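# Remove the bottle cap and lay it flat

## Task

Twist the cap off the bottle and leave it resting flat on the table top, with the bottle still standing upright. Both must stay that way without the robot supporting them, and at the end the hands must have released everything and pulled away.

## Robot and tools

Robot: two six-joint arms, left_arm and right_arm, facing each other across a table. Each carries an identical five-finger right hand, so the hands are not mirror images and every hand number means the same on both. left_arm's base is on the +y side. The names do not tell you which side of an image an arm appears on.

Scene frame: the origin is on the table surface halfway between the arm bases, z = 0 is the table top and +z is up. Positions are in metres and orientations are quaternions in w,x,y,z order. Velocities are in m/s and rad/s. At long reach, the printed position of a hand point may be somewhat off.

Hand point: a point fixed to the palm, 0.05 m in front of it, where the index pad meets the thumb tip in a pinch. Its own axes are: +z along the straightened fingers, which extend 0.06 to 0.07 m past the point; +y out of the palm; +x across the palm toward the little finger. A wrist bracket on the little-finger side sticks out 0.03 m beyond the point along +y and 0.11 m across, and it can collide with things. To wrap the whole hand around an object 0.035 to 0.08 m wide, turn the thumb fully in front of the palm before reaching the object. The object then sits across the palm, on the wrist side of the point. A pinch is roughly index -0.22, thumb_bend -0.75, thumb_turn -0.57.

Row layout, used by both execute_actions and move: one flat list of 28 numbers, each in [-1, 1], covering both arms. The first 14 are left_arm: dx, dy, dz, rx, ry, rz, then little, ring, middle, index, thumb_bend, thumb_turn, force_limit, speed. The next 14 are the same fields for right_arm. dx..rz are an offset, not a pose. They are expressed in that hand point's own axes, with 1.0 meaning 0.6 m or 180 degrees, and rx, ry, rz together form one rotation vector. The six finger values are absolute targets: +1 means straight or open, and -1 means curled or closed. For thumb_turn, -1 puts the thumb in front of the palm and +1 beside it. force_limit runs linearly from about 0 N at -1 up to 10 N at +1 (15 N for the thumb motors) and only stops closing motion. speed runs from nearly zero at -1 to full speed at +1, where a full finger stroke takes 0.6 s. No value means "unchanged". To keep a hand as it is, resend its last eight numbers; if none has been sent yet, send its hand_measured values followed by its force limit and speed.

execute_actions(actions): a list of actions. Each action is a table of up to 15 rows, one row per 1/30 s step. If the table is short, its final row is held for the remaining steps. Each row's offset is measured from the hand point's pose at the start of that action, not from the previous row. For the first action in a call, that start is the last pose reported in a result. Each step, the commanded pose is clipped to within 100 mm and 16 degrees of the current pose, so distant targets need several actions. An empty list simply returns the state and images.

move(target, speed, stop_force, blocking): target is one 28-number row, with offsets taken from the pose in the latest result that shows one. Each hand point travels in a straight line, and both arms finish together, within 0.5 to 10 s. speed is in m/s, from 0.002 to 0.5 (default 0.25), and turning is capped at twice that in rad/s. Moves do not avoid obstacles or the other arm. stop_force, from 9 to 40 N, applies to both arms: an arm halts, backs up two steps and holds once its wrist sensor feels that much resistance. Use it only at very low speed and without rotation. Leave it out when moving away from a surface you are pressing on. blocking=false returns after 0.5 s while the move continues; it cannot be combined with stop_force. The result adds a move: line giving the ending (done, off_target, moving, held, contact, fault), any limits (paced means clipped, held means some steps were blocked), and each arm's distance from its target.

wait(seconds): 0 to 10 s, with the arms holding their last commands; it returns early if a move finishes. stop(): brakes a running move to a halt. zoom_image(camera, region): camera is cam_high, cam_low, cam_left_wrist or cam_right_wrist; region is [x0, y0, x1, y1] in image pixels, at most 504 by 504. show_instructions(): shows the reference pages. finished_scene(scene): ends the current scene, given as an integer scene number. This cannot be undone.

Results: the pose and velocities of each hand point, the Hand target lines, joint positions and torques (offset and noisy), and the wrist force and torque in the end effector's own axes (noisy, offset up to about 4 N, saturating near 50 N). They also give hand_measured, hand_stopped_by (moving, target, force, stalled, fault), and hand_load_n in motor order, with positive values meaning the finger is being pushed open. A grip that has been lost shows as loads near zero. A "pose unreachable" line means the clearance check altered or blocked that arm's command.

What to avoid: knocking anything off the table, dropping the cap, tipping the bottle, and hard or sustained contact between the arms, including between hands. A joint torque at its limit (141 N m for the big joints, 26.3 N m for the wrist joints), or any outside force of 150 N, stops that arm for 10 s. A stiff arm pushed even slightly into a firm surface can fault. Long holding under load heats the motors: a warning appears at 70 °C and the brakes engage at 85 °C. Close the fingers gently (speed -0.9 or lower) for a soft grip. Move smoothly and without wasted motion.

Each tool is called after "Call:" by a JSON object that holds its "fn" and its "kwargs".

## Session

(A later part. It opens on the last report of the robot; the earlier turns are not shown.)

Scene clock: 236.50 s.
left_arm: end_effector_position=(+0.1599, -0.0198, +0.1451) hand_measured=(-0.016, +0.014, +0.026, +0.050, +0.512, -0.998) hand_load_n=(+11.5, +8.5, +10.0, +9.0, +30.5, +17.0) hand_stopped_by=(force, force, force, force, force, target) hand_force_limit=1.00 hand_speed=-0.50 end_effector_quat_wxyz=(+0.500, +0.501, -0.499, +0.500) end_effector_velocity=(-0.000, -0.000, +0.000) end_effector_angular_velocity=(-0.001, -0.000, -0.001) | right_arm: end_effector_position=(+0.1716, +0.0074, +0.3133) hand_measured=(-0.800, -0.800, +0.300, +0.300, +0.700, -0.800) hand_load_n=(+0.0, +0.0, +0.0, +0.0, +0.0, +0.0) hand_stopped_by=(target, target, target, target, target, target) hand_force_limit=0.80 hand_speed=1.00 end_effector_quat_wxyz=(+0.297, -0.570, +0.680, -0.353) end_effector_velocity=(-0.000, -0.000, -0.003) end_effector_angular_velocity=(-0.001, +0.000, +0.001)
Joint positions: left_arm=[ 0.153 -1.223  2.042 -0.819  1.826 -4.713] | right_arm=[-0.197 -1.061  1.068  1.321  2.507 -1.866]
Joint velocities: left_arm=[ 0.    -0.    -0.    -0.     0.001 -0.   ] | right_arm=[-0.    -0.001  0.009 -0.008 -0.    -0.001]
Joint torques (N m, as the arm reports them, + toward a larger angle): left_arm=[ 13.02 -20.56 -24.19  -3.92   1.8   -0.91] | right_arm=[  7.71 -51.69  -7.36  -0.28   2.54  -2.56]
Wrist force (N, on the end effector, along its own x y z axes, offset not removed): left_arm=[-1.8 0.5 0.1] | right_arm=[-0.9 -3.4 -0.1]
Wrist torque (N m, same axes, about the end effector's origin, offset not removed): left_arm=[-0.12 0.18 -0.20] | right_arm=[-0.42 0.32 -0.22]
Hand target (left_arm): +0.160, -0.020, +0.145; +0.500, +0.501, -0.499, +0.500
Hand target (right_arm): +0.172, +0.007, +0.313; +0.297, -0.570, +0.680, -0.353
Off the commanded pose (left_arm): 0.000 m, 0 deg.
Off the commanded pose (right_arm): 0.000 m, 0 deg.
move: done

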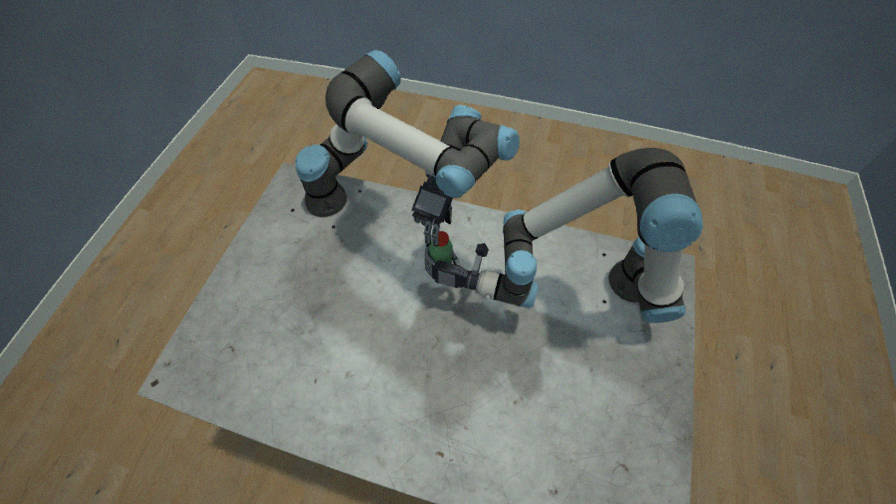

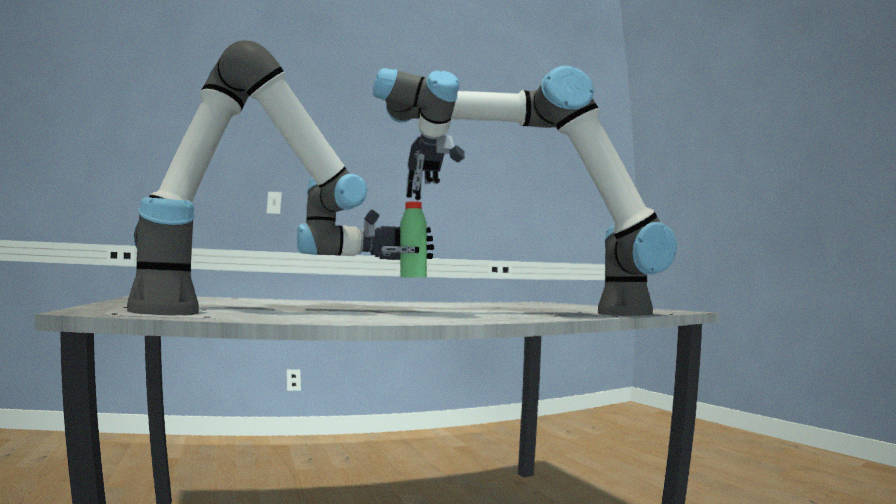

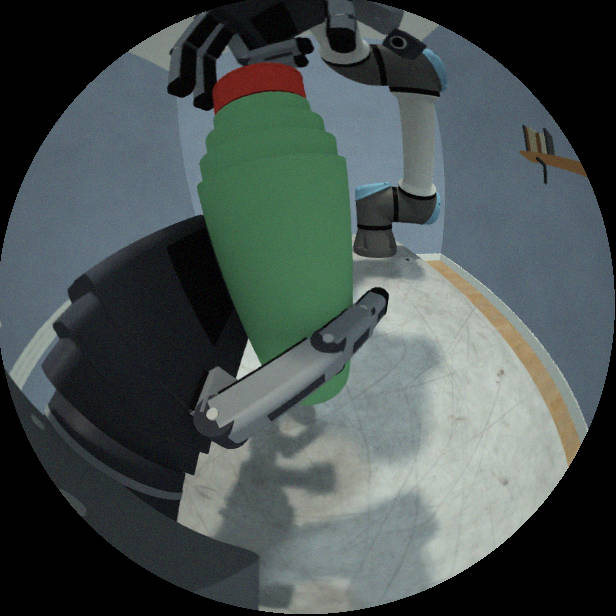

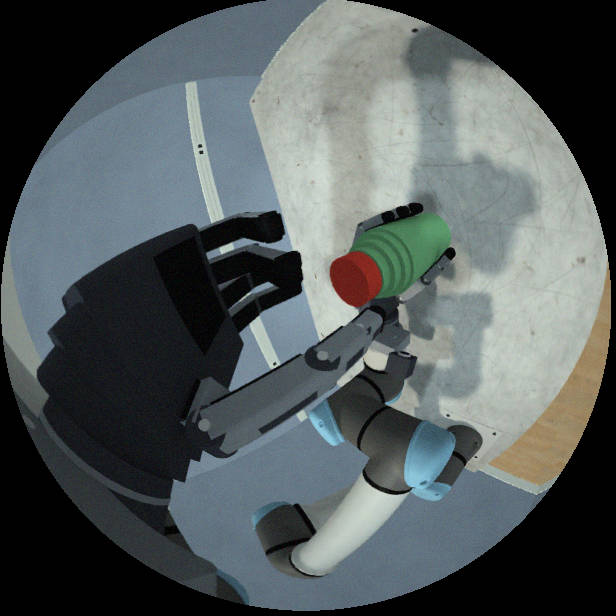

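Call:
{"fn": "move", "kwargs": {"target": [0,0,0,0,0,0, -0.98,-0.98,-0.98,-0.98,-0.98,-1,1.0,-0.5, 0,0.04096,0.02868,0,0,0, -0.8,-0.8,0.3,0.3,0.7,-0.8,0.8,1.0], "speed": 0.05, "stop_force": 9}}

Call:
{"fn": "zoom_image", "kwargs": {"camera": "cam_low", "region": [350, 130, 470, 250]}}

Call:
{"fn": "zoom_image", "kwargs": {"camera": "cam_left_wrist", "region": [130, 0, 430, 200]}}

Scene clock: 251.90 s.
left_arm: end_effector_position=(+0.1598, -0.0198, +0.1451) hand_measured=(-0.016, +0.014, +0.026, +0.050, +0.512, -0.998) hand_load_n=(+11.5, +8.5, +10.0, +9.0, +30.5, +17.0) hand_stopped_by=(force, force, force, force, force, target) hand_force_limit=1.00 hand_speed=-0.50 end_effector_quat_wxyz=(+0.500, +0.501, -0.499, +0.500) end_effector_velocity=(+0.000, +0.000, -0.000) end_effector_angular_velocity=(+0.000, -0.000, +0.000) | right_arm: end_effector_position=(+0.1716, +0.0074, +0.2835) hand_measured=(-0.800, -0.800, +0.300, +0.300, +0.700, -0.800) hand_load_n=(+0.0, +0.0, +0.0, +0.0, +0.0, +0.0) hand_stopped_by=(target, target, target, target, target, target) hand_force_limit=0.80 hand_speed=1.00 end_effector_quat_wxyz=(+0.297, -0.570, +0.680, -0.353) end_effector_velocity=(-0.000, -0.000, -0.002) end_effector_angular_velocity=(-0.002, -0.000, +0.001)
Joint positions: left_arm=[ 0.153 -1.223  2.042 -0.819  1.826 -4.713] | right_arm=[-0.197 -1.057  1.139  1.247  2.507 -1.866]
Joint velocities: left_arm=[ 0. -0.  0.  0.  0.  0.] | right_arm=[ 0.    -0.     0.005 -0.005  0.    -0.002]
Joint torques (N m, as the arm reports them, + toward a larger angle): left_arm=[  9.97 -21.19 -23.25  -3.28  -1.04   1.04] | right_arm=[  6.41 -27.66  -6.91  -0.25   2.43  -2.32]
Wrist force (N, on the end effector, along its own x y z axes, offset not removed): left_arm=[-0.8 -0.3 -2.5] | right_arm=[0.9 -2.9 -2.8]
Wrist torque (N m, same axes, about the end effector's origin, offset not removed): left_arm=[-0.03 -0.01 0.02] | right_arm=[-0.23 0.10 -0.07]
Hand target (left_arm): +0.160, -0.020, +0.145; +0.500, +0.501, -0.499, +0.500
Hand target (right_arm): +0.172, +0.007, +0.283; +0.297, -0.570, +0.680, -0.353
Off the commanded pose (left_arm): 0.000 m, 0 deg.
Off the commanded pose (right_arm): 0.000 m, 0 deg.
move: done

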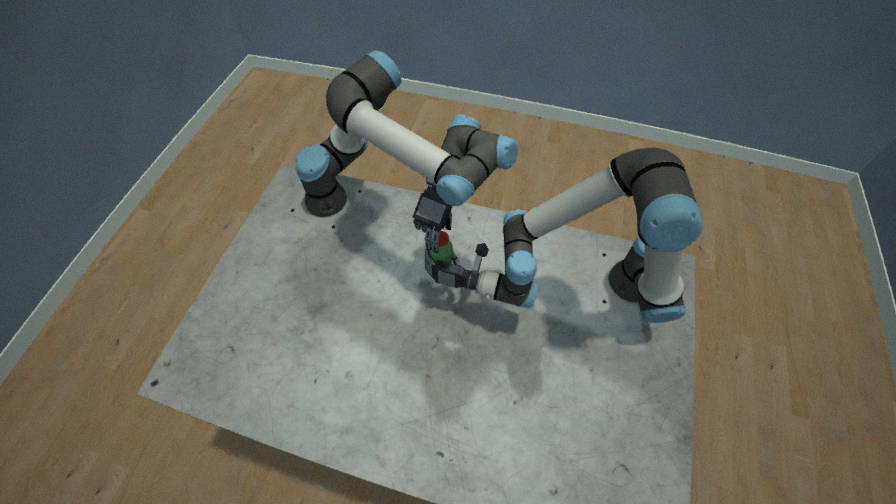

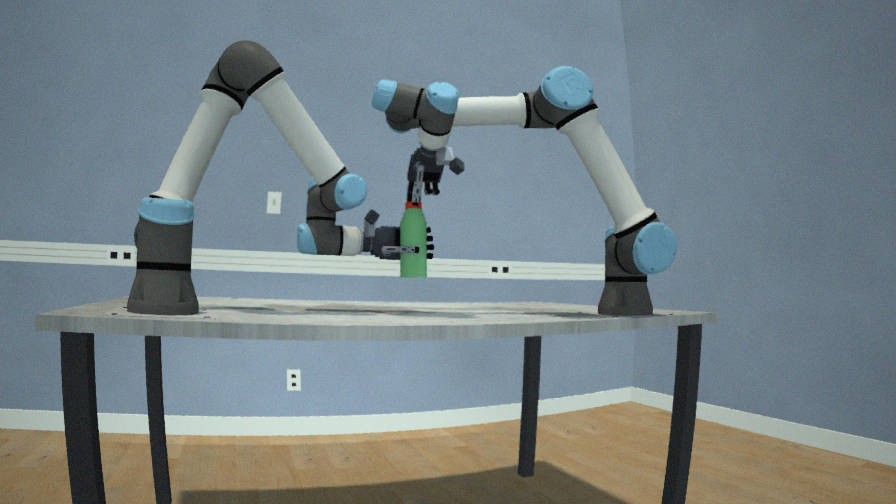

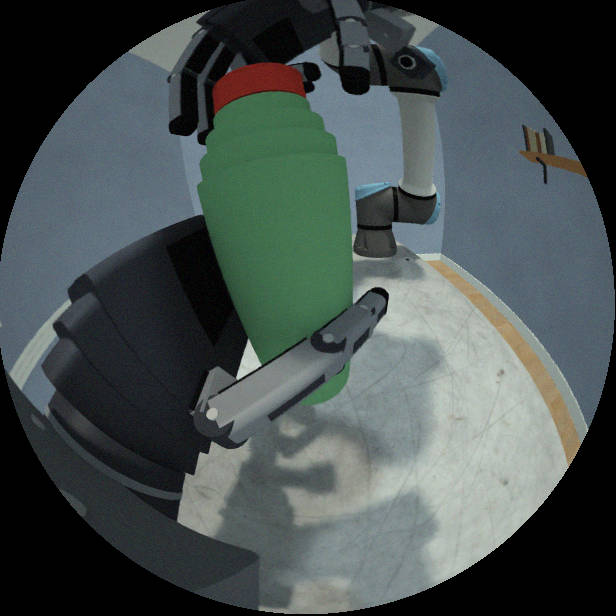

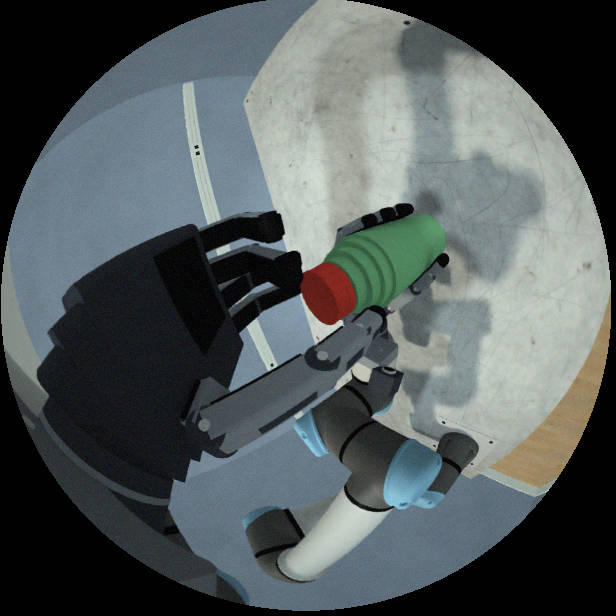

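Region (350, 130, 470, 250) of cam_low's 896x504 image, scaled by 4.200, with more detail than that image has.

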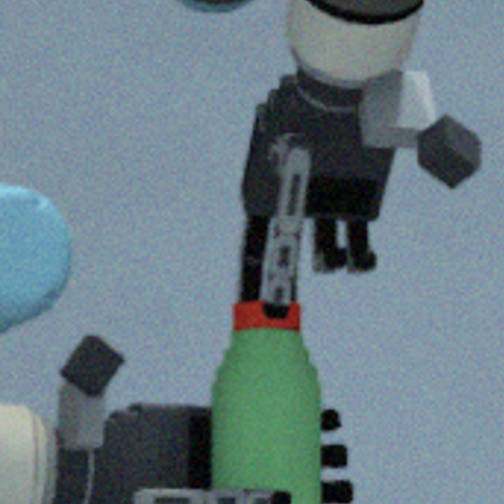

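Region (130, 0, 430, 200) of cam_left_wrist's 616x616 image, scaled by 1.680, with more detail than that image has.

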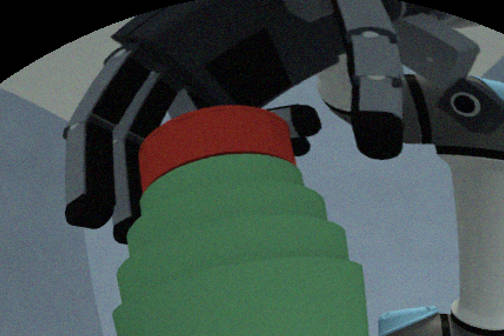

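Call:
{"fn": "execute_actions", "kwargs": {"actions": [[[0,0,0,0,0,0, -0.98,-0.98,-0.98,-0.98,-0.98,-1,1.0,-0.5, 0,0.0027,0.0019,0,0,0, -0.8,-0.8,-0.6,-0.6,-0.6,-0.8,0.9,-0.7]],[[0,0,0,0,0,0, -0.98,-0.98,-0.98,-0.98,-0.98,-1,1.0,-0.5, 0,0,0,0,0,0, -0.8,-0.8,-0.6,-0.6,-0.6,-0.8,0.9,-0.7]],[[0,0,0,0,0,0, -0.98,-0.98,-0.98,-0.98,-0.98,-1,1.0,-0.5, 0,0,0,0,0,0, -0.8,-0.8,-0.6,-0.6,-0.6,-0.8,0.9,-0.7]]]}}

Call:
{"fn": "zoom_image", "kwargs": {"camera": "cam_left_wrist", "region": [130, 0, 430, 200]}}

Call:
{"fn": "zoom_image", "kwargs": {"camera": "cam_low", "region": [350, 130, 470, 250]}}

Scene clock: 263.57 s.
left_arm: end_effector_position=(+0.1598, -0.0198, +0.1451) hand_measured=(-0.016, +0.012, +0.026, +0.050, +0.514, -0.998) hand_load_n=(+3.0, +1.0, +5.5, +9.5, +31.0, +21.0) hand_stopped_by=(force, force, force, force, force, target) hand_force_limit=1.00 hand_speed=-0.50 end_effector_quat_wxyz=(+0.500, +0.501, -0.499, +0.500) end_effector_velocity=(-0.001, +0.000, -0.001) end_effector_angular_velocity=(+0.002, +0.000, -0.002) | right_arm: end_effector_position=(+0.1717, +0.0074, +0.2815) hand_measured=(-0.800, -0.800, -0.044, -0.054, +0.376, -0.800) hand_load_n=(+0.0, +0.0, +11.0, +15.0, +14.0, +1.0) hand_stopped_by=(target, target, force, force, force, target) hand_force_limit=0.90 hand_speed=-0.70 end_effector_quat_wxyz=(+0.296, -0.570, +0.680, -0.353) end_effector_velocity=(+0.000, +0.000, +0.001) end_effector_angular_velocity=(+0.001, -0.001, -0.000)
Joint positions: left_arm=[ 0.153 -1.223  2.042 -0.819  1.826 -4.713] | right_arm=[-0.197 -1.057  1.143  1.242  2.507 -1.866]
Joint velocities: left_arm=[-0.002  0.     0.001  0.001 -0.     0.   ] | right_arm=[ 0.     0.    -0.001  0.     0.001 -0.   ]
Joint torques (N m, as the arm reports them, + toward a larger angle): left_arm=[ -2.78 -25.52 -21.    -3.07  -4.87  -1.2 ] | right_arm=[  7.07 -33.01 -11.46   0.61  -1.42   1.31]
Wrist force (N, on the end effector, along its own x y z axes, offset not removed): left_arm=[1.8 13.5 -9.5] | right_arm=[7.5 -8.8 12.9]
Wrist torque (N m, same axes, about the end effector's origin, offset not removed): left_arm=[0.49 1.19 1.48] | right_arm=[0.08 -0.16 -0.20]
Hand target (left_arm): +0.160, -0.020, +0.145; +0.500, +0.501, -0.499, +0.500
Hand target (right_arm): +0.172, +0.007, +0.281; +0.296, -0.570, +0.680, -0.353
Off the commanded pose (left_arm): 0.000 m, 0 deg.
Off the commanded pose (right_arm): 0.000 m, 0 deg.

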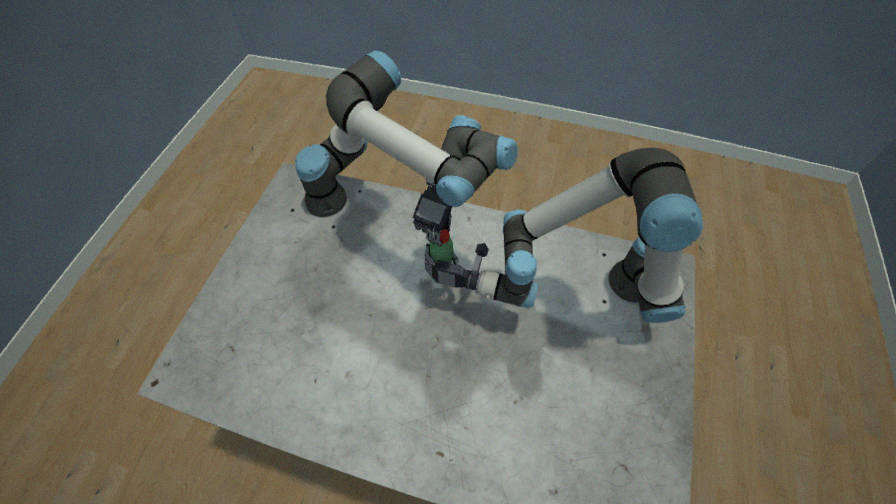

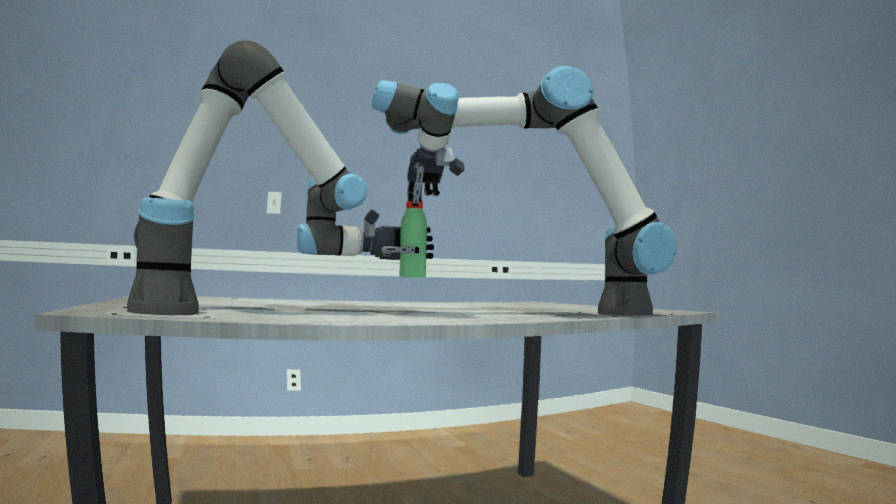

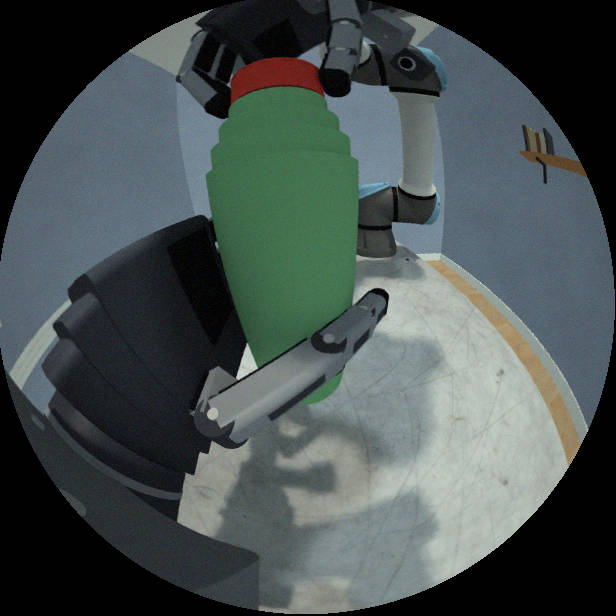

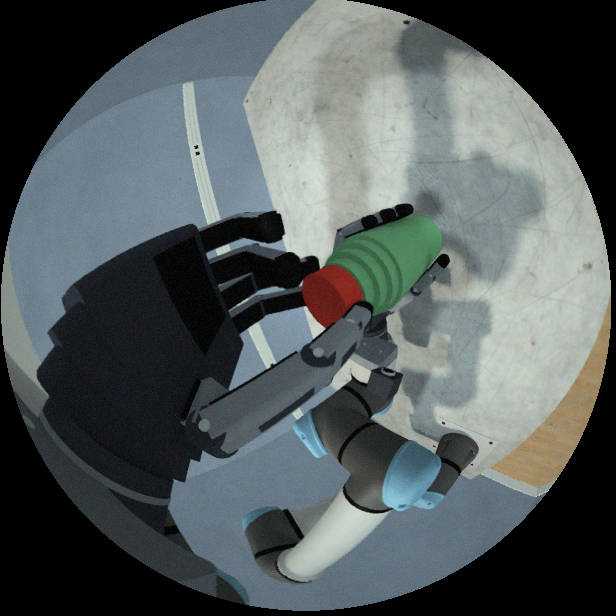

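Region (130, 0, 430, 200) of cam_left_wrist's 616x616 image, scaled by 1.680, with more detail than that image has.

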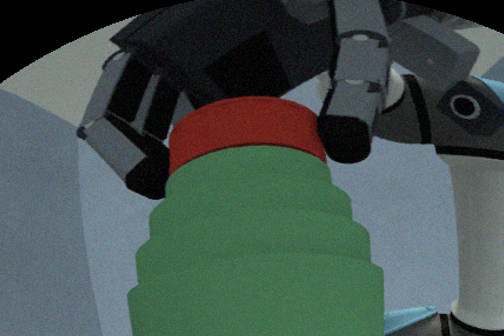

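Region (350, 130, 470, 250) of cam_low's 896x504 image, scaled by 4.200, with more detail than that image has.

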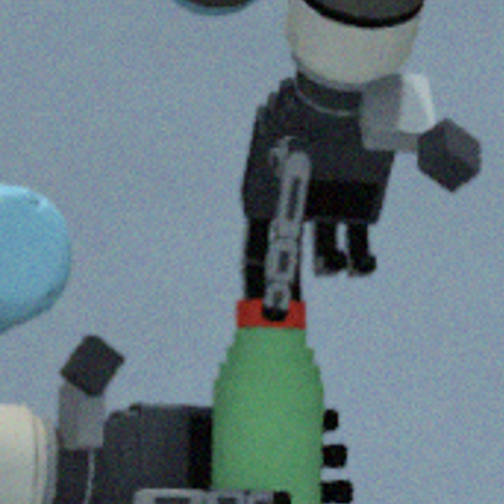

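Call:
{"fn": "move", "kwargs": {"target": [0,0.0117,-0.0042,0,0,0, -1,-1,-1,-1,-1,-1,1.0,-0.5, 0,0,0,0,0,0, -0.8,-0.8,-0.6,-0.6,-0.6,-0.8,0.9,-0.7], "speed": 0.03}}

Call:
{"fn": "zoom_image", "kwargs": {"camera": "cam_left_wrist", "region": [130, 0, 430, 200]}}

Scene clock: 285.77 s.
left_arm: end_effector_position=(+0.1530, -0.0174, +0.1451) hand_measured=(-0.046, -0.020, +0.006, +0.036, +0.550, -0.998) hand_load_n=(+18.5, +17.0, +10.5, +6.5, +28.5, +8.0) hand_stopped_by=(force, force, force, force, force, target) hand_force_limit=1.00 hand_speed=-0.50 end_effector_quat_wxyz=(+0.500, +0.501, -0.499, +0.500) end_effector_velocity=(-0.003, +0.000, +0.000) end_effector_angular_velocity=(-0.001, -0.000, -0.002) | right_arm: end_effector_position=(+0.1716, +0.0074, +0.2815) hand_measured=(-0.800, -0.800, -0.046, -0.054, +0.380, -0.800) hand_load_n=(+0.0, +0.0, +0.5, +7.0, +20.0, +7.5) hand_stopped_by=(target, target, force, force, force, target) hand_force_limit=0.90 hand_speed=-0.70 end_effector_quat_wxyz=(+0.297, -0.570, +0.680, -0.353) end_effector_velocity=(+0.000, -0.000, +0.000) end_effector_angular_velocity=(+0.001, -0.000, -0.001)
Joint positions: left_arm=[ 0.139 -1.234  2.058 -0.825  1.812 -4.713] | right_arm=[-0.197 -1.057  1.143  1.242  2.507 -1.866]
Joint velocities: left_arm=[-0.006 -0.004  0.005 -0.002 -0.005 -0.   ] | right_arm=[-0.    -0.     0.001  0.     0.     0.001]
Joint torques (N m, as the arm reports them, + toward a larger angle): left_arm=[-17.63 -40.73  -8.74  -5.41   1.83  -0.54] | right_arm=[ -5.84 -32.45 -12.02   1.84   4.63   1.45]
Wrist force (N, on the end effector, along its own x y z axes, offset not removed): left_arm=[-9.3 -12.5 13.6] | right_arm=[-12.2 -0.4 -18.4]
Wrist torque (N m, same axes, about the end effector's origin, offset not removed): left_arm=[-0.13 -1.47 -1.55] | right_arm=[-0.77 0.21 -0.10]
Hand target (left_arm): +0.153, -0.017, +0.145; +0.500, +0.501, -0.499, +0.500
Hand target (right_arm): +0.172, +0.007, +0.281; +0.296, -0.570, +0.680, -0.353
Off the commanded pose (left_arm): 0.000 m, 0 deg.
Off the commanded pose (right_arm): 0.000 m, 0 deg.
move: done

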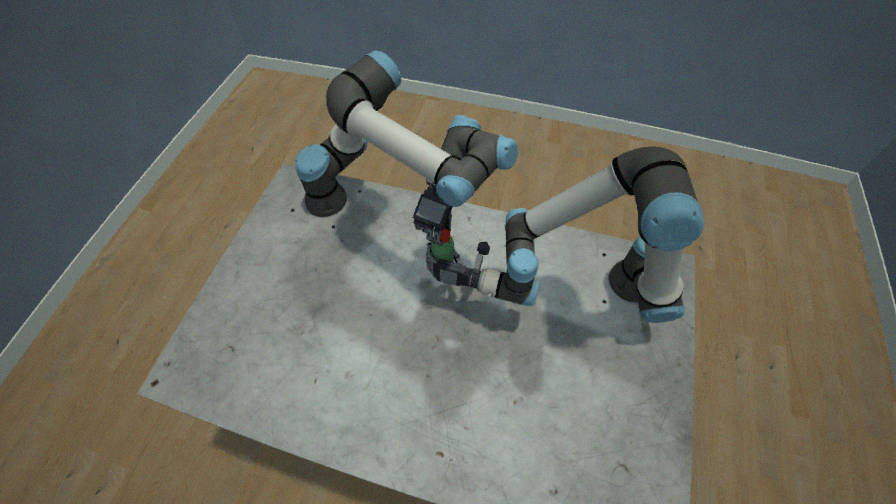

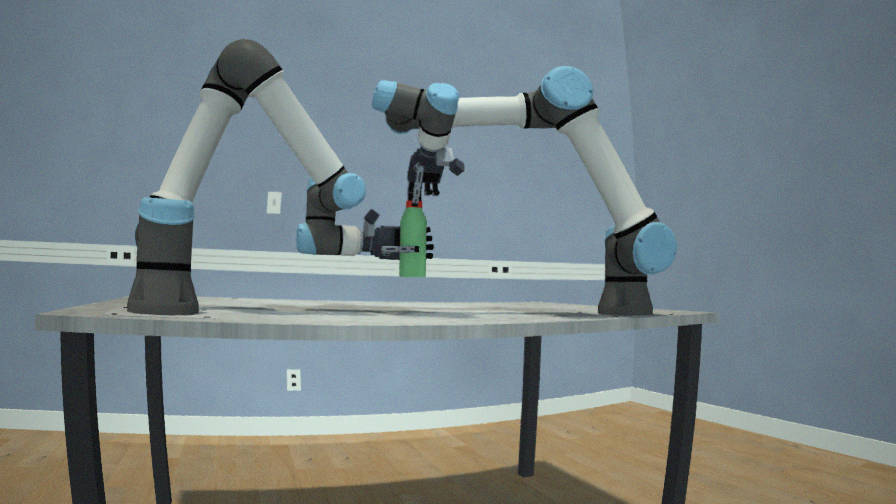

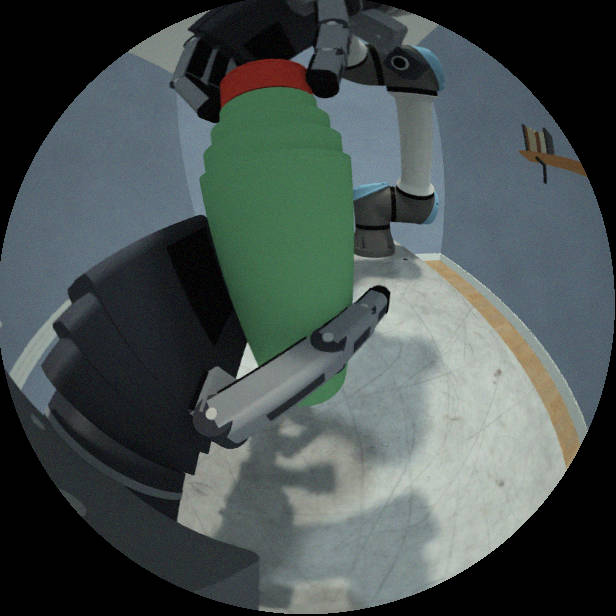

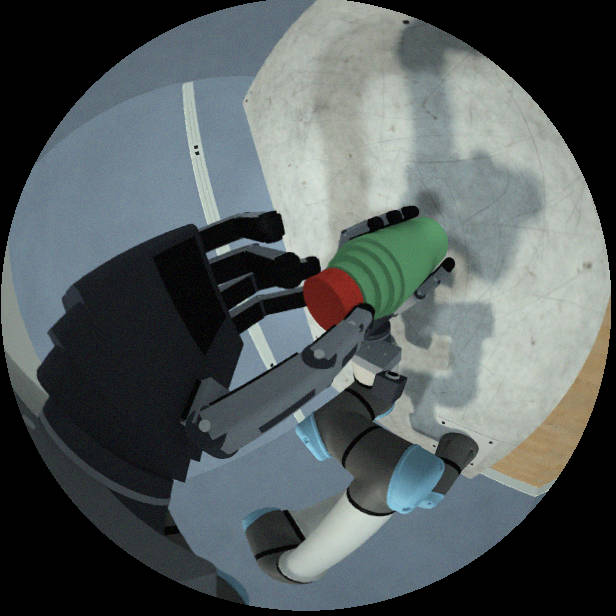

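Region (130, 0, 430, 200) of cam_left_wrist's 616x616 image, scaled by 1.680, with more detail than that image has.

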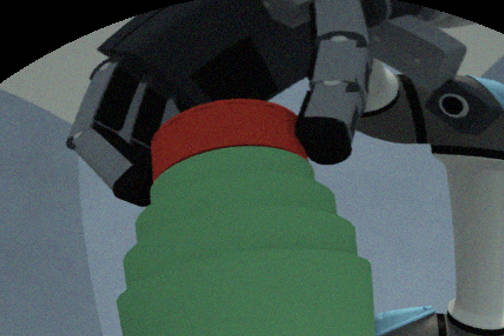

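Call:
{"fn": "move", "kwargs": {"target": [0,0,0,0,0,0, -1,-1,-1,-1,-1,-1,1.0,-0.5, -0.005,0.0013,-0.0062,0,0,0, -0.8,-0.8,-0.63,-0.63,-0.63,-0.8,0.9,-0.8], "speed": 0.02}}

Scene clock: 301.77 s.
left_arm: end_effector_position=(+0.1530, -0.0174, +0.1453) hand_measured=(-0.046, -0.020, +0.006, +0.036, +0.550, -1.000) hand_load_n=(+5.0, +7.5, +7.5, +10.0, +29.0, +14.5) hand_stopped_by=(force, force, force, force, force, target) hand_force_limit=1.00 hand_speed=-0.50 end_effector_quat_wxyz=(+0.500, +0.500, -0.499, +0.500) end_effector_velocity=(-0.000, +0.000, -0.001) end_effector_angular_velocity=(+0.003, +0.000, -0.000) | right_arm: end_effector_position=(+0.1689, +0.0108, +0.2829) hand_measured=(-0.800, -0.800, -0.084, -0.062, +0.382, -0.800) hand_load_n=(+0.0, +0.0, +15.5, +12.0, +20.5, +3.0) hand_stopped_by=(target, target, force, force, force, target) hand_force_limit=0.90 hand_speed=-0.80 end_effector_quat_wxyz=(+0.296, -0.570, +0.680, -0.353) end_effector_velocity=(-0.001, +0.002, +0.001) end_effector_angular_velocity=(+0.001, -0.000, -0.001)
Joint positions: left_arm=[ 0.139 -1.234  2.058 -0.825  1.812 -4.713] | right_arm=[-0.19  -1.048  1.129  1.258  2.509 -1.854]
Joint velocities: left_arm=[-0.     0.001  0.001  0.001  0.     0.   ] | right_arm=[ 0.003  0.004 -0.007  0.007  0.001  0.007]
Joint torques (N m, as the arm reports them, + toward a larger angle): left_arm=[ 16.79  -9.93 -19.6    2.99  -0.85   2.27] | right_arm=[ 12.17 -37.11 -38.98   4.08   2.41   3.22]
Wrist force (N, on the end effector, along its own x y z axes, offset not removed): left_arm=[14.8 5.7 -6.9] | right_arm=[4.6 4.0 14.7]
Wrist torque (N m, same axes, about the end effector's origin, offset not removed): left_arm=[-0.12 0.55 0.81] | right_arm=[0.22 0.27 -0.40]
Hand target (left_arm): +0.153, -0.017, +0.145; +0.500, +0.501, -0.499, +0.500
Hand target (right_arm): +0.169, +0.011, +0.283; +0.297, -0.570, +0.680, -0.353
Off the commanded pose (left_arm): 0.000 m, 0 deg.
Off the commanded pose (right_arm): 0.000 m, 0 deg.
move: done

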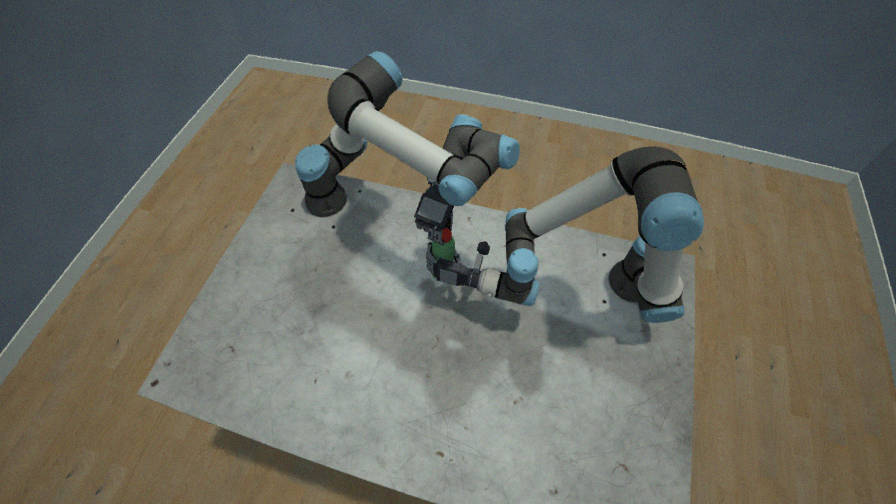

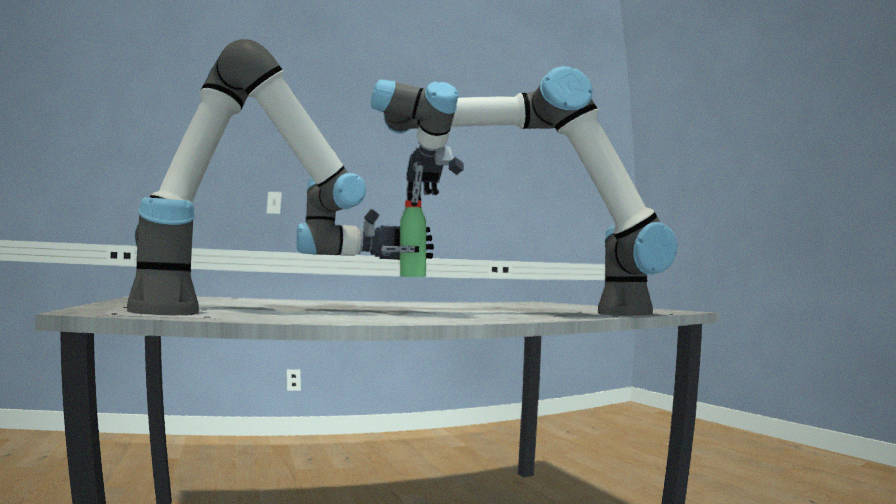

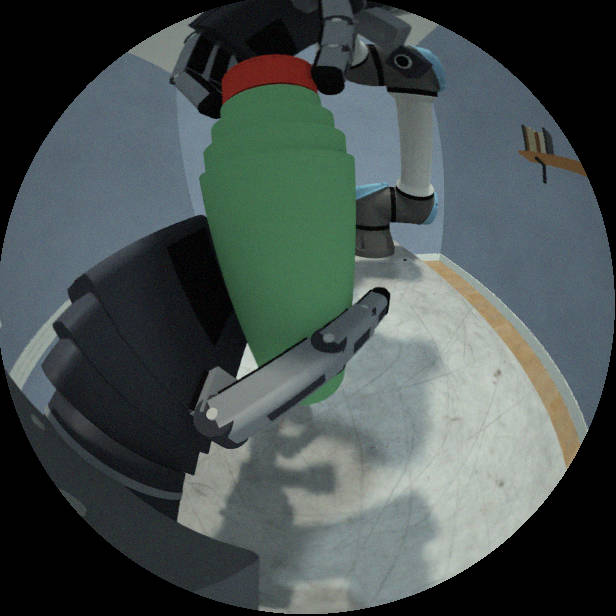

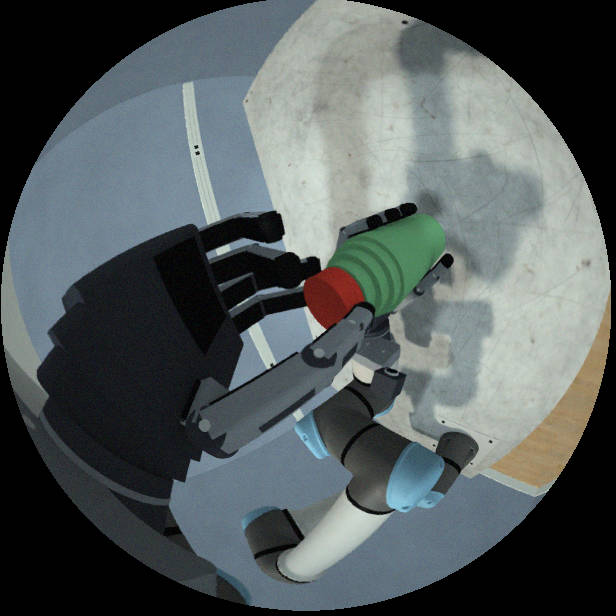

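Call:
{"fn": "move", "kwargs": {"target": [0,0,0,0,0,0, -1,-1,-1,-1,-1,-1,1.0,-0.5, -0.0115,0.00677,-0.0088,0,-0.2731,-0.1912, -0.8,-0.8,-0.63,-0.63,-0.63,-0.8,0.9,-0.8], "speed": 0.3}}

Scene clock: 331.10 s.
left_arm: end_effector_position=(+0.1530, -0.0174, +0.1452) hand_measured=(-0.046, -0.022, +0.006, +0.036, +0.550, -1.000) hand_load_n=(+8.0, +10.0, +8.5, +9.5, +28.5, +10.0) hand_stopped_by=(force, force, force, force, force, target) hand_force_limit=1.00 hand_speed=-0.50 end_effector_quat_wxyz=(+0.500, +0.501, -0.499, +0.500) end_effector_velocity=(+0.000, -0.001, +0.001) end_effector_angular_velocity=(-0.003, -0.000, +0.000) | right_arm: end_effector_position=(+0.1638, +0.0188, +0.2832) hand_measured=(-0.800, -0.800, -0.084, -0.062, +0.382, -0.800) hand_load_n=(+0.0, +0.0, +8.5, +12.5, +19.5, +9.0) hand_stopped_by=(target, target, force, force, force, target) hand_force_limit=0.90 hand_speed=-0.80 end_effector_quat_wxyz=(+0.434, -0.833, +0.304, -0.158) end_effector_velocity=(-0.000, -0.000, -0.001) end_effector_angular_velocity=(-0.001, +0.003, +0.011)
Joint positions: left_arm=[ 0.139 -1.234  2.058 -0.825  1.812 -4.713] | right_arm=[-0.507 -1.469  1.54   0.539  1.603 -3.117]
Joint velocities: left_arm=[ 0.    -0.    -0.002 -0.     0.    -0.001] | right_arm=[-0.006  0.     0.001  0.001 -0.015 -0.009]
Joint torques (N m, as the arm reports them, + toward a larger angle): left_arm=[-13.95 -37.99 -15.33  -5.72   2.75  -0.95] | right_arm=[ -8.03 -31.25  -3.54  -0.6   -0.52  -3.05]
Wrist force (N, on the end effector, along its own x y z axes, offset not removed): left_arm=[-7.5 -2.9 0.7] | right_arm=[-5.2 -10.5 -6.5]
Wrist torque (N m, same axes, about the end effector's origin, offset not removed): left_arm=[0.04 -0.22 -0.34] | right_arm=[-0.82 0.49 -0.44]
Hand target (left_arm): +0.153, -0.017, +0.145; +0.500, +0.500, -0.499, +0.500
Hand target (right_arm): +0.164, +0.019, +0.283; -0.435, +0.833, -0.304, +0.157
Off the commanded pose (left_arm): 0.000 m, 0 deg.
Off the commanded pose (right_arm): 0.001 m, 0 deg.
move: done

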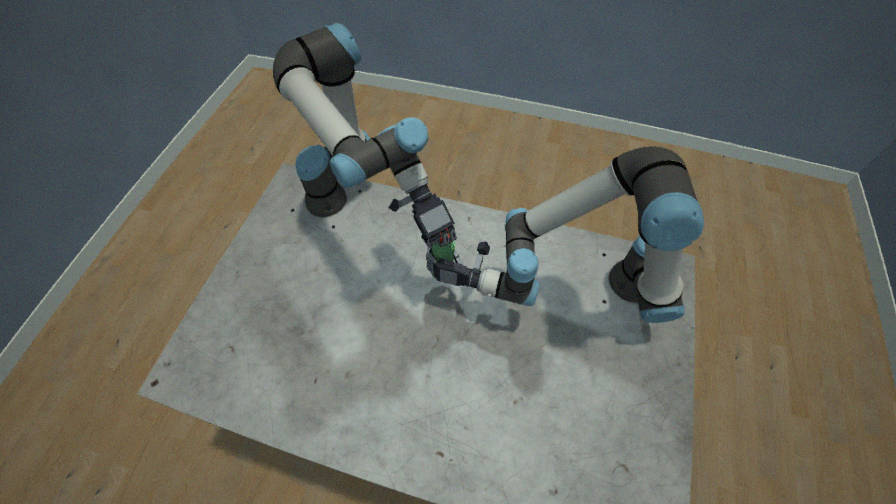

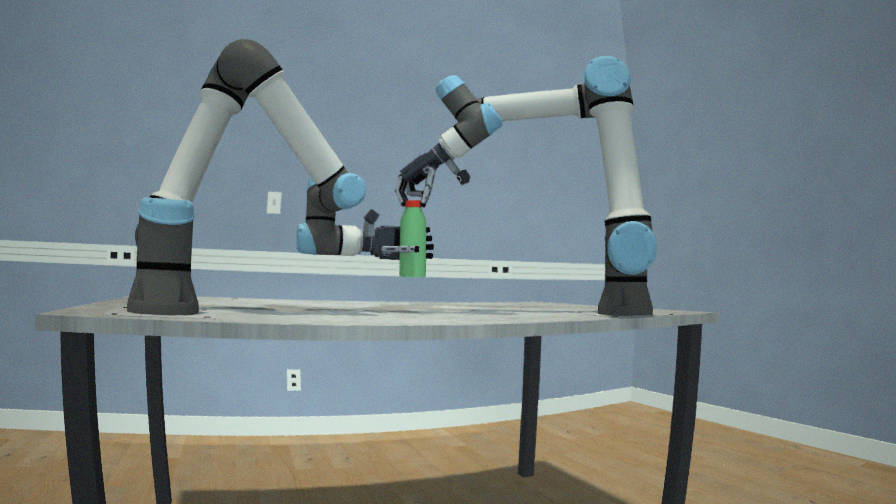

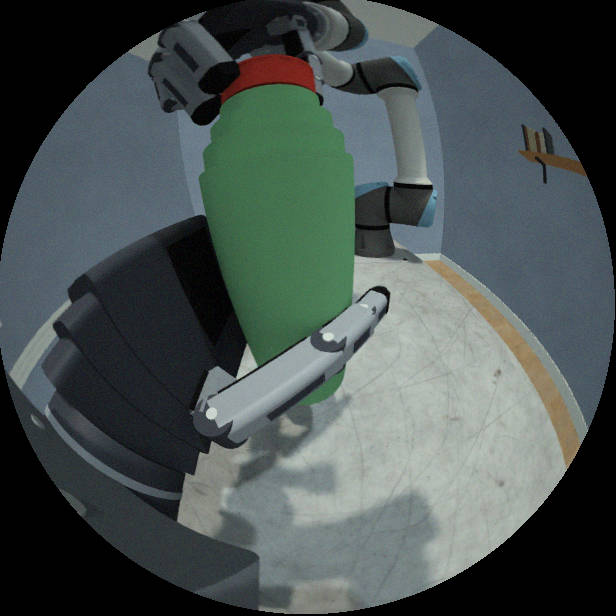

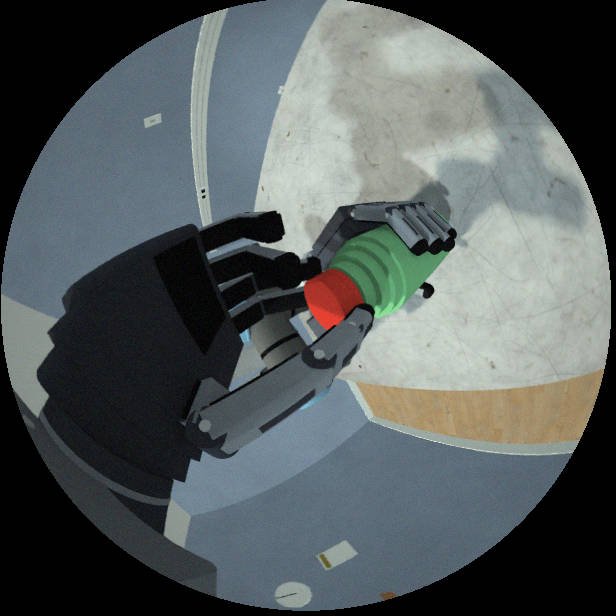

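Call:
{"fn": "move", "kwargs": {"target": [0,0,0,0,0,0, -1,-1,-1,-1,-1,-1,1.0,-0.5, -0.01567,0.00725,-0.01472,0,-0.3186,-0.2231, -0.8,-0.8,-0.63,-0.63,-0.63,-0.8,0.9,-0.8], "speed": 0.35}}

Scene clock: 344.10 s.
left_arm: end_effector_position=(+0.1529, -0.0174, +0.1451) hand_measured=(-0.046, -0.020, +0.006, +0.036, +0.550, -1.000) hand_load_n=(+6.5, +9.0, +8.5, +10.5, +28.0, +12.0) hand_stopped_by=(force, force, force, force, force, target) hand_force_limit=1.00 hand_speed=-0.50 end_effector_quat_wxyz=(+0.500, +0.501, -0.499, +0.500) end_effector_velocity=(+0.001, -0.000, +0.001) end_effector_angular_velocity=(-0.001, +0.001, +0.002) | right_arm: end_effector_position=(+0.1505, +0.0173, +0.2845) hand_measured=(-0.800, -0.800, -0.086, -0.060, +0.382, -0.800) hand_load_n=(+0.0, +0.0, +6.0, +15.5, +19.0, +4.0) hand_stopped_by=(target, target, force, force, force, target) hand_force_limit=0.90 hand_speed=-0.80 end_effector_quat_wxyz=(-0.447, +0.857, +0.228, -0.118) end_effector_velocity=(-0.000, -0.000, -0.000) end_effector_angular_velocity=(-0.004, +0.001, +0.012)
Joint positions: left_arm=[ 0.139 -1.234  2.058 -0.825  1.812 -4.713] | right_arm=[-0.781 -1.098  1.218  1.282  0.619 -4.508]
Joint velocities: left_arm=[ 0.002 -0.    -0.001 -0.    -0.    -0.001] | right_arm=[ 0.001  0.008 -0.008  0.019  0.001 -0.019]
Joint torques (N m, as the arm reports them, + toward a larger angle): left_arm=[ -0.06 -30.3  -18.72  -2.67   1.05  -0.91] | right_arm=[  9.38 -21.69 -28.13   4.52   2.13  -2.94]
Wrist force (N, on the end effector, along its own x y z axes, offset not removed): left_arm=[-15.1 1.1 3.4] | right_arm=[5.4 -14.4 -9.1]
Wrist torque (N m, same axes, about the end effector's origin, offset not removed): left_arm=[-0.26 -0.29 0.30] | right_arm=[-0.48 0.20 -0.25]
Hand target (left_arm): +0.153, -0.017, +0.145; +0.500, +0.501, -0.499, +0.500
Hand target (right_arm): +0.150, +0.017, +0.284; -0.447, +0.856, +0.229, -0.119
Off the commanded pose (left_arm): 0.000 m, 0 deg.
Off the commanded pose (right_arm): 0.000 m, 0 deg.
move: done

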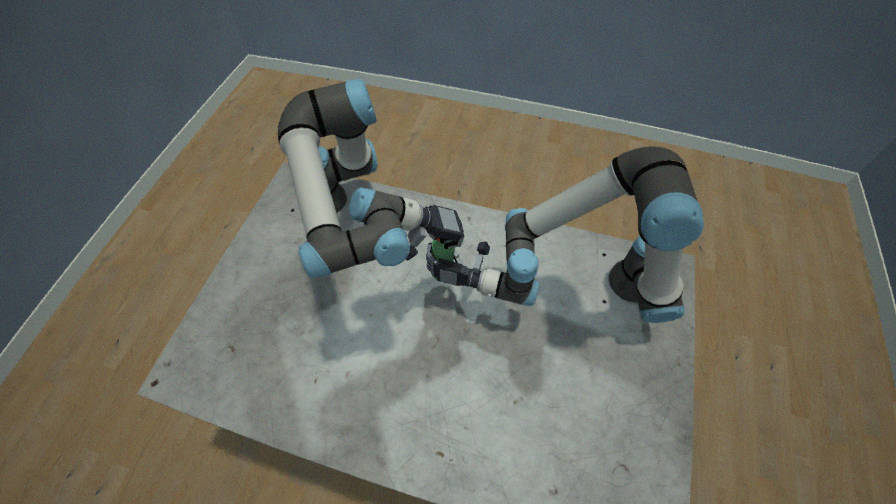

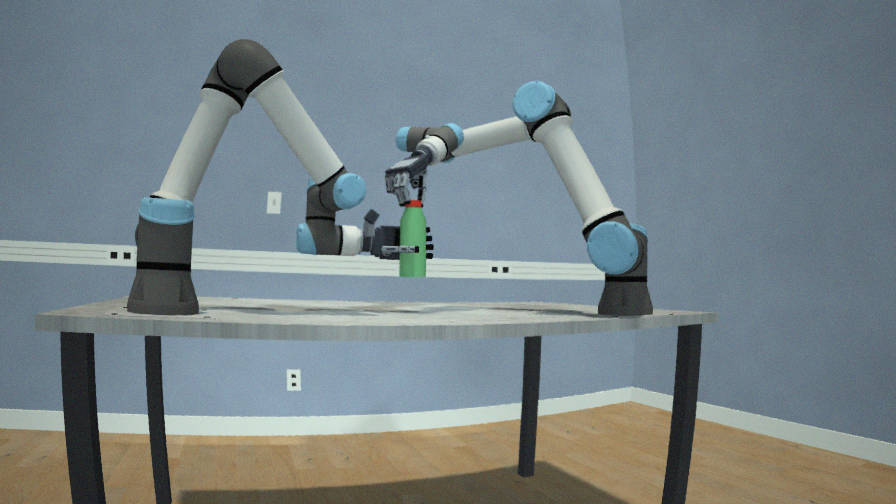

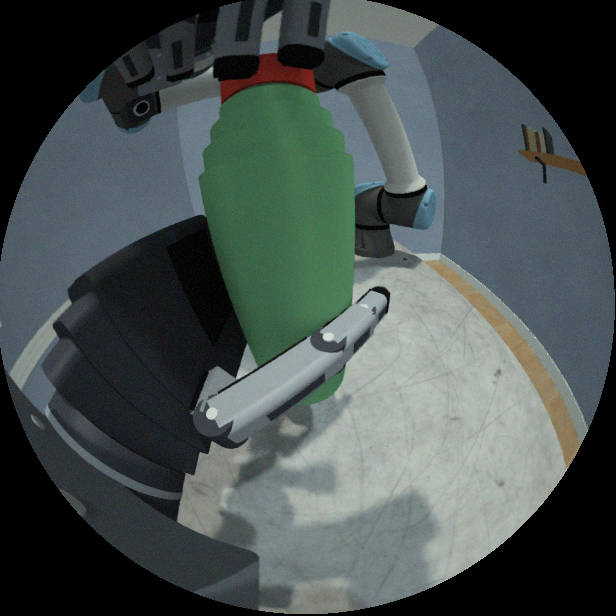

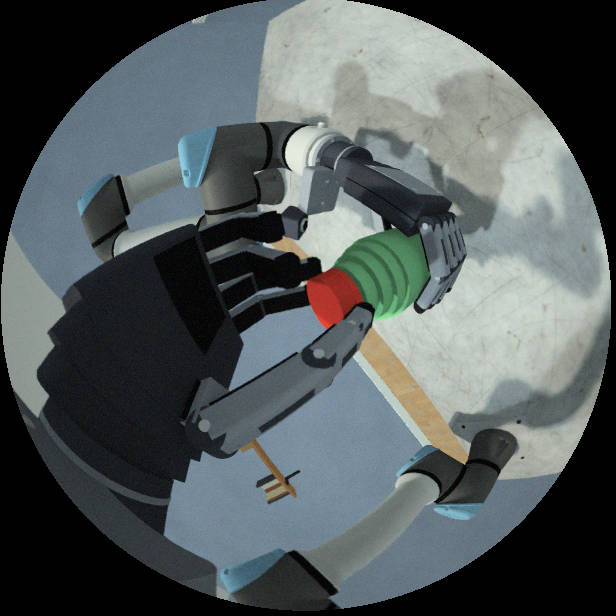

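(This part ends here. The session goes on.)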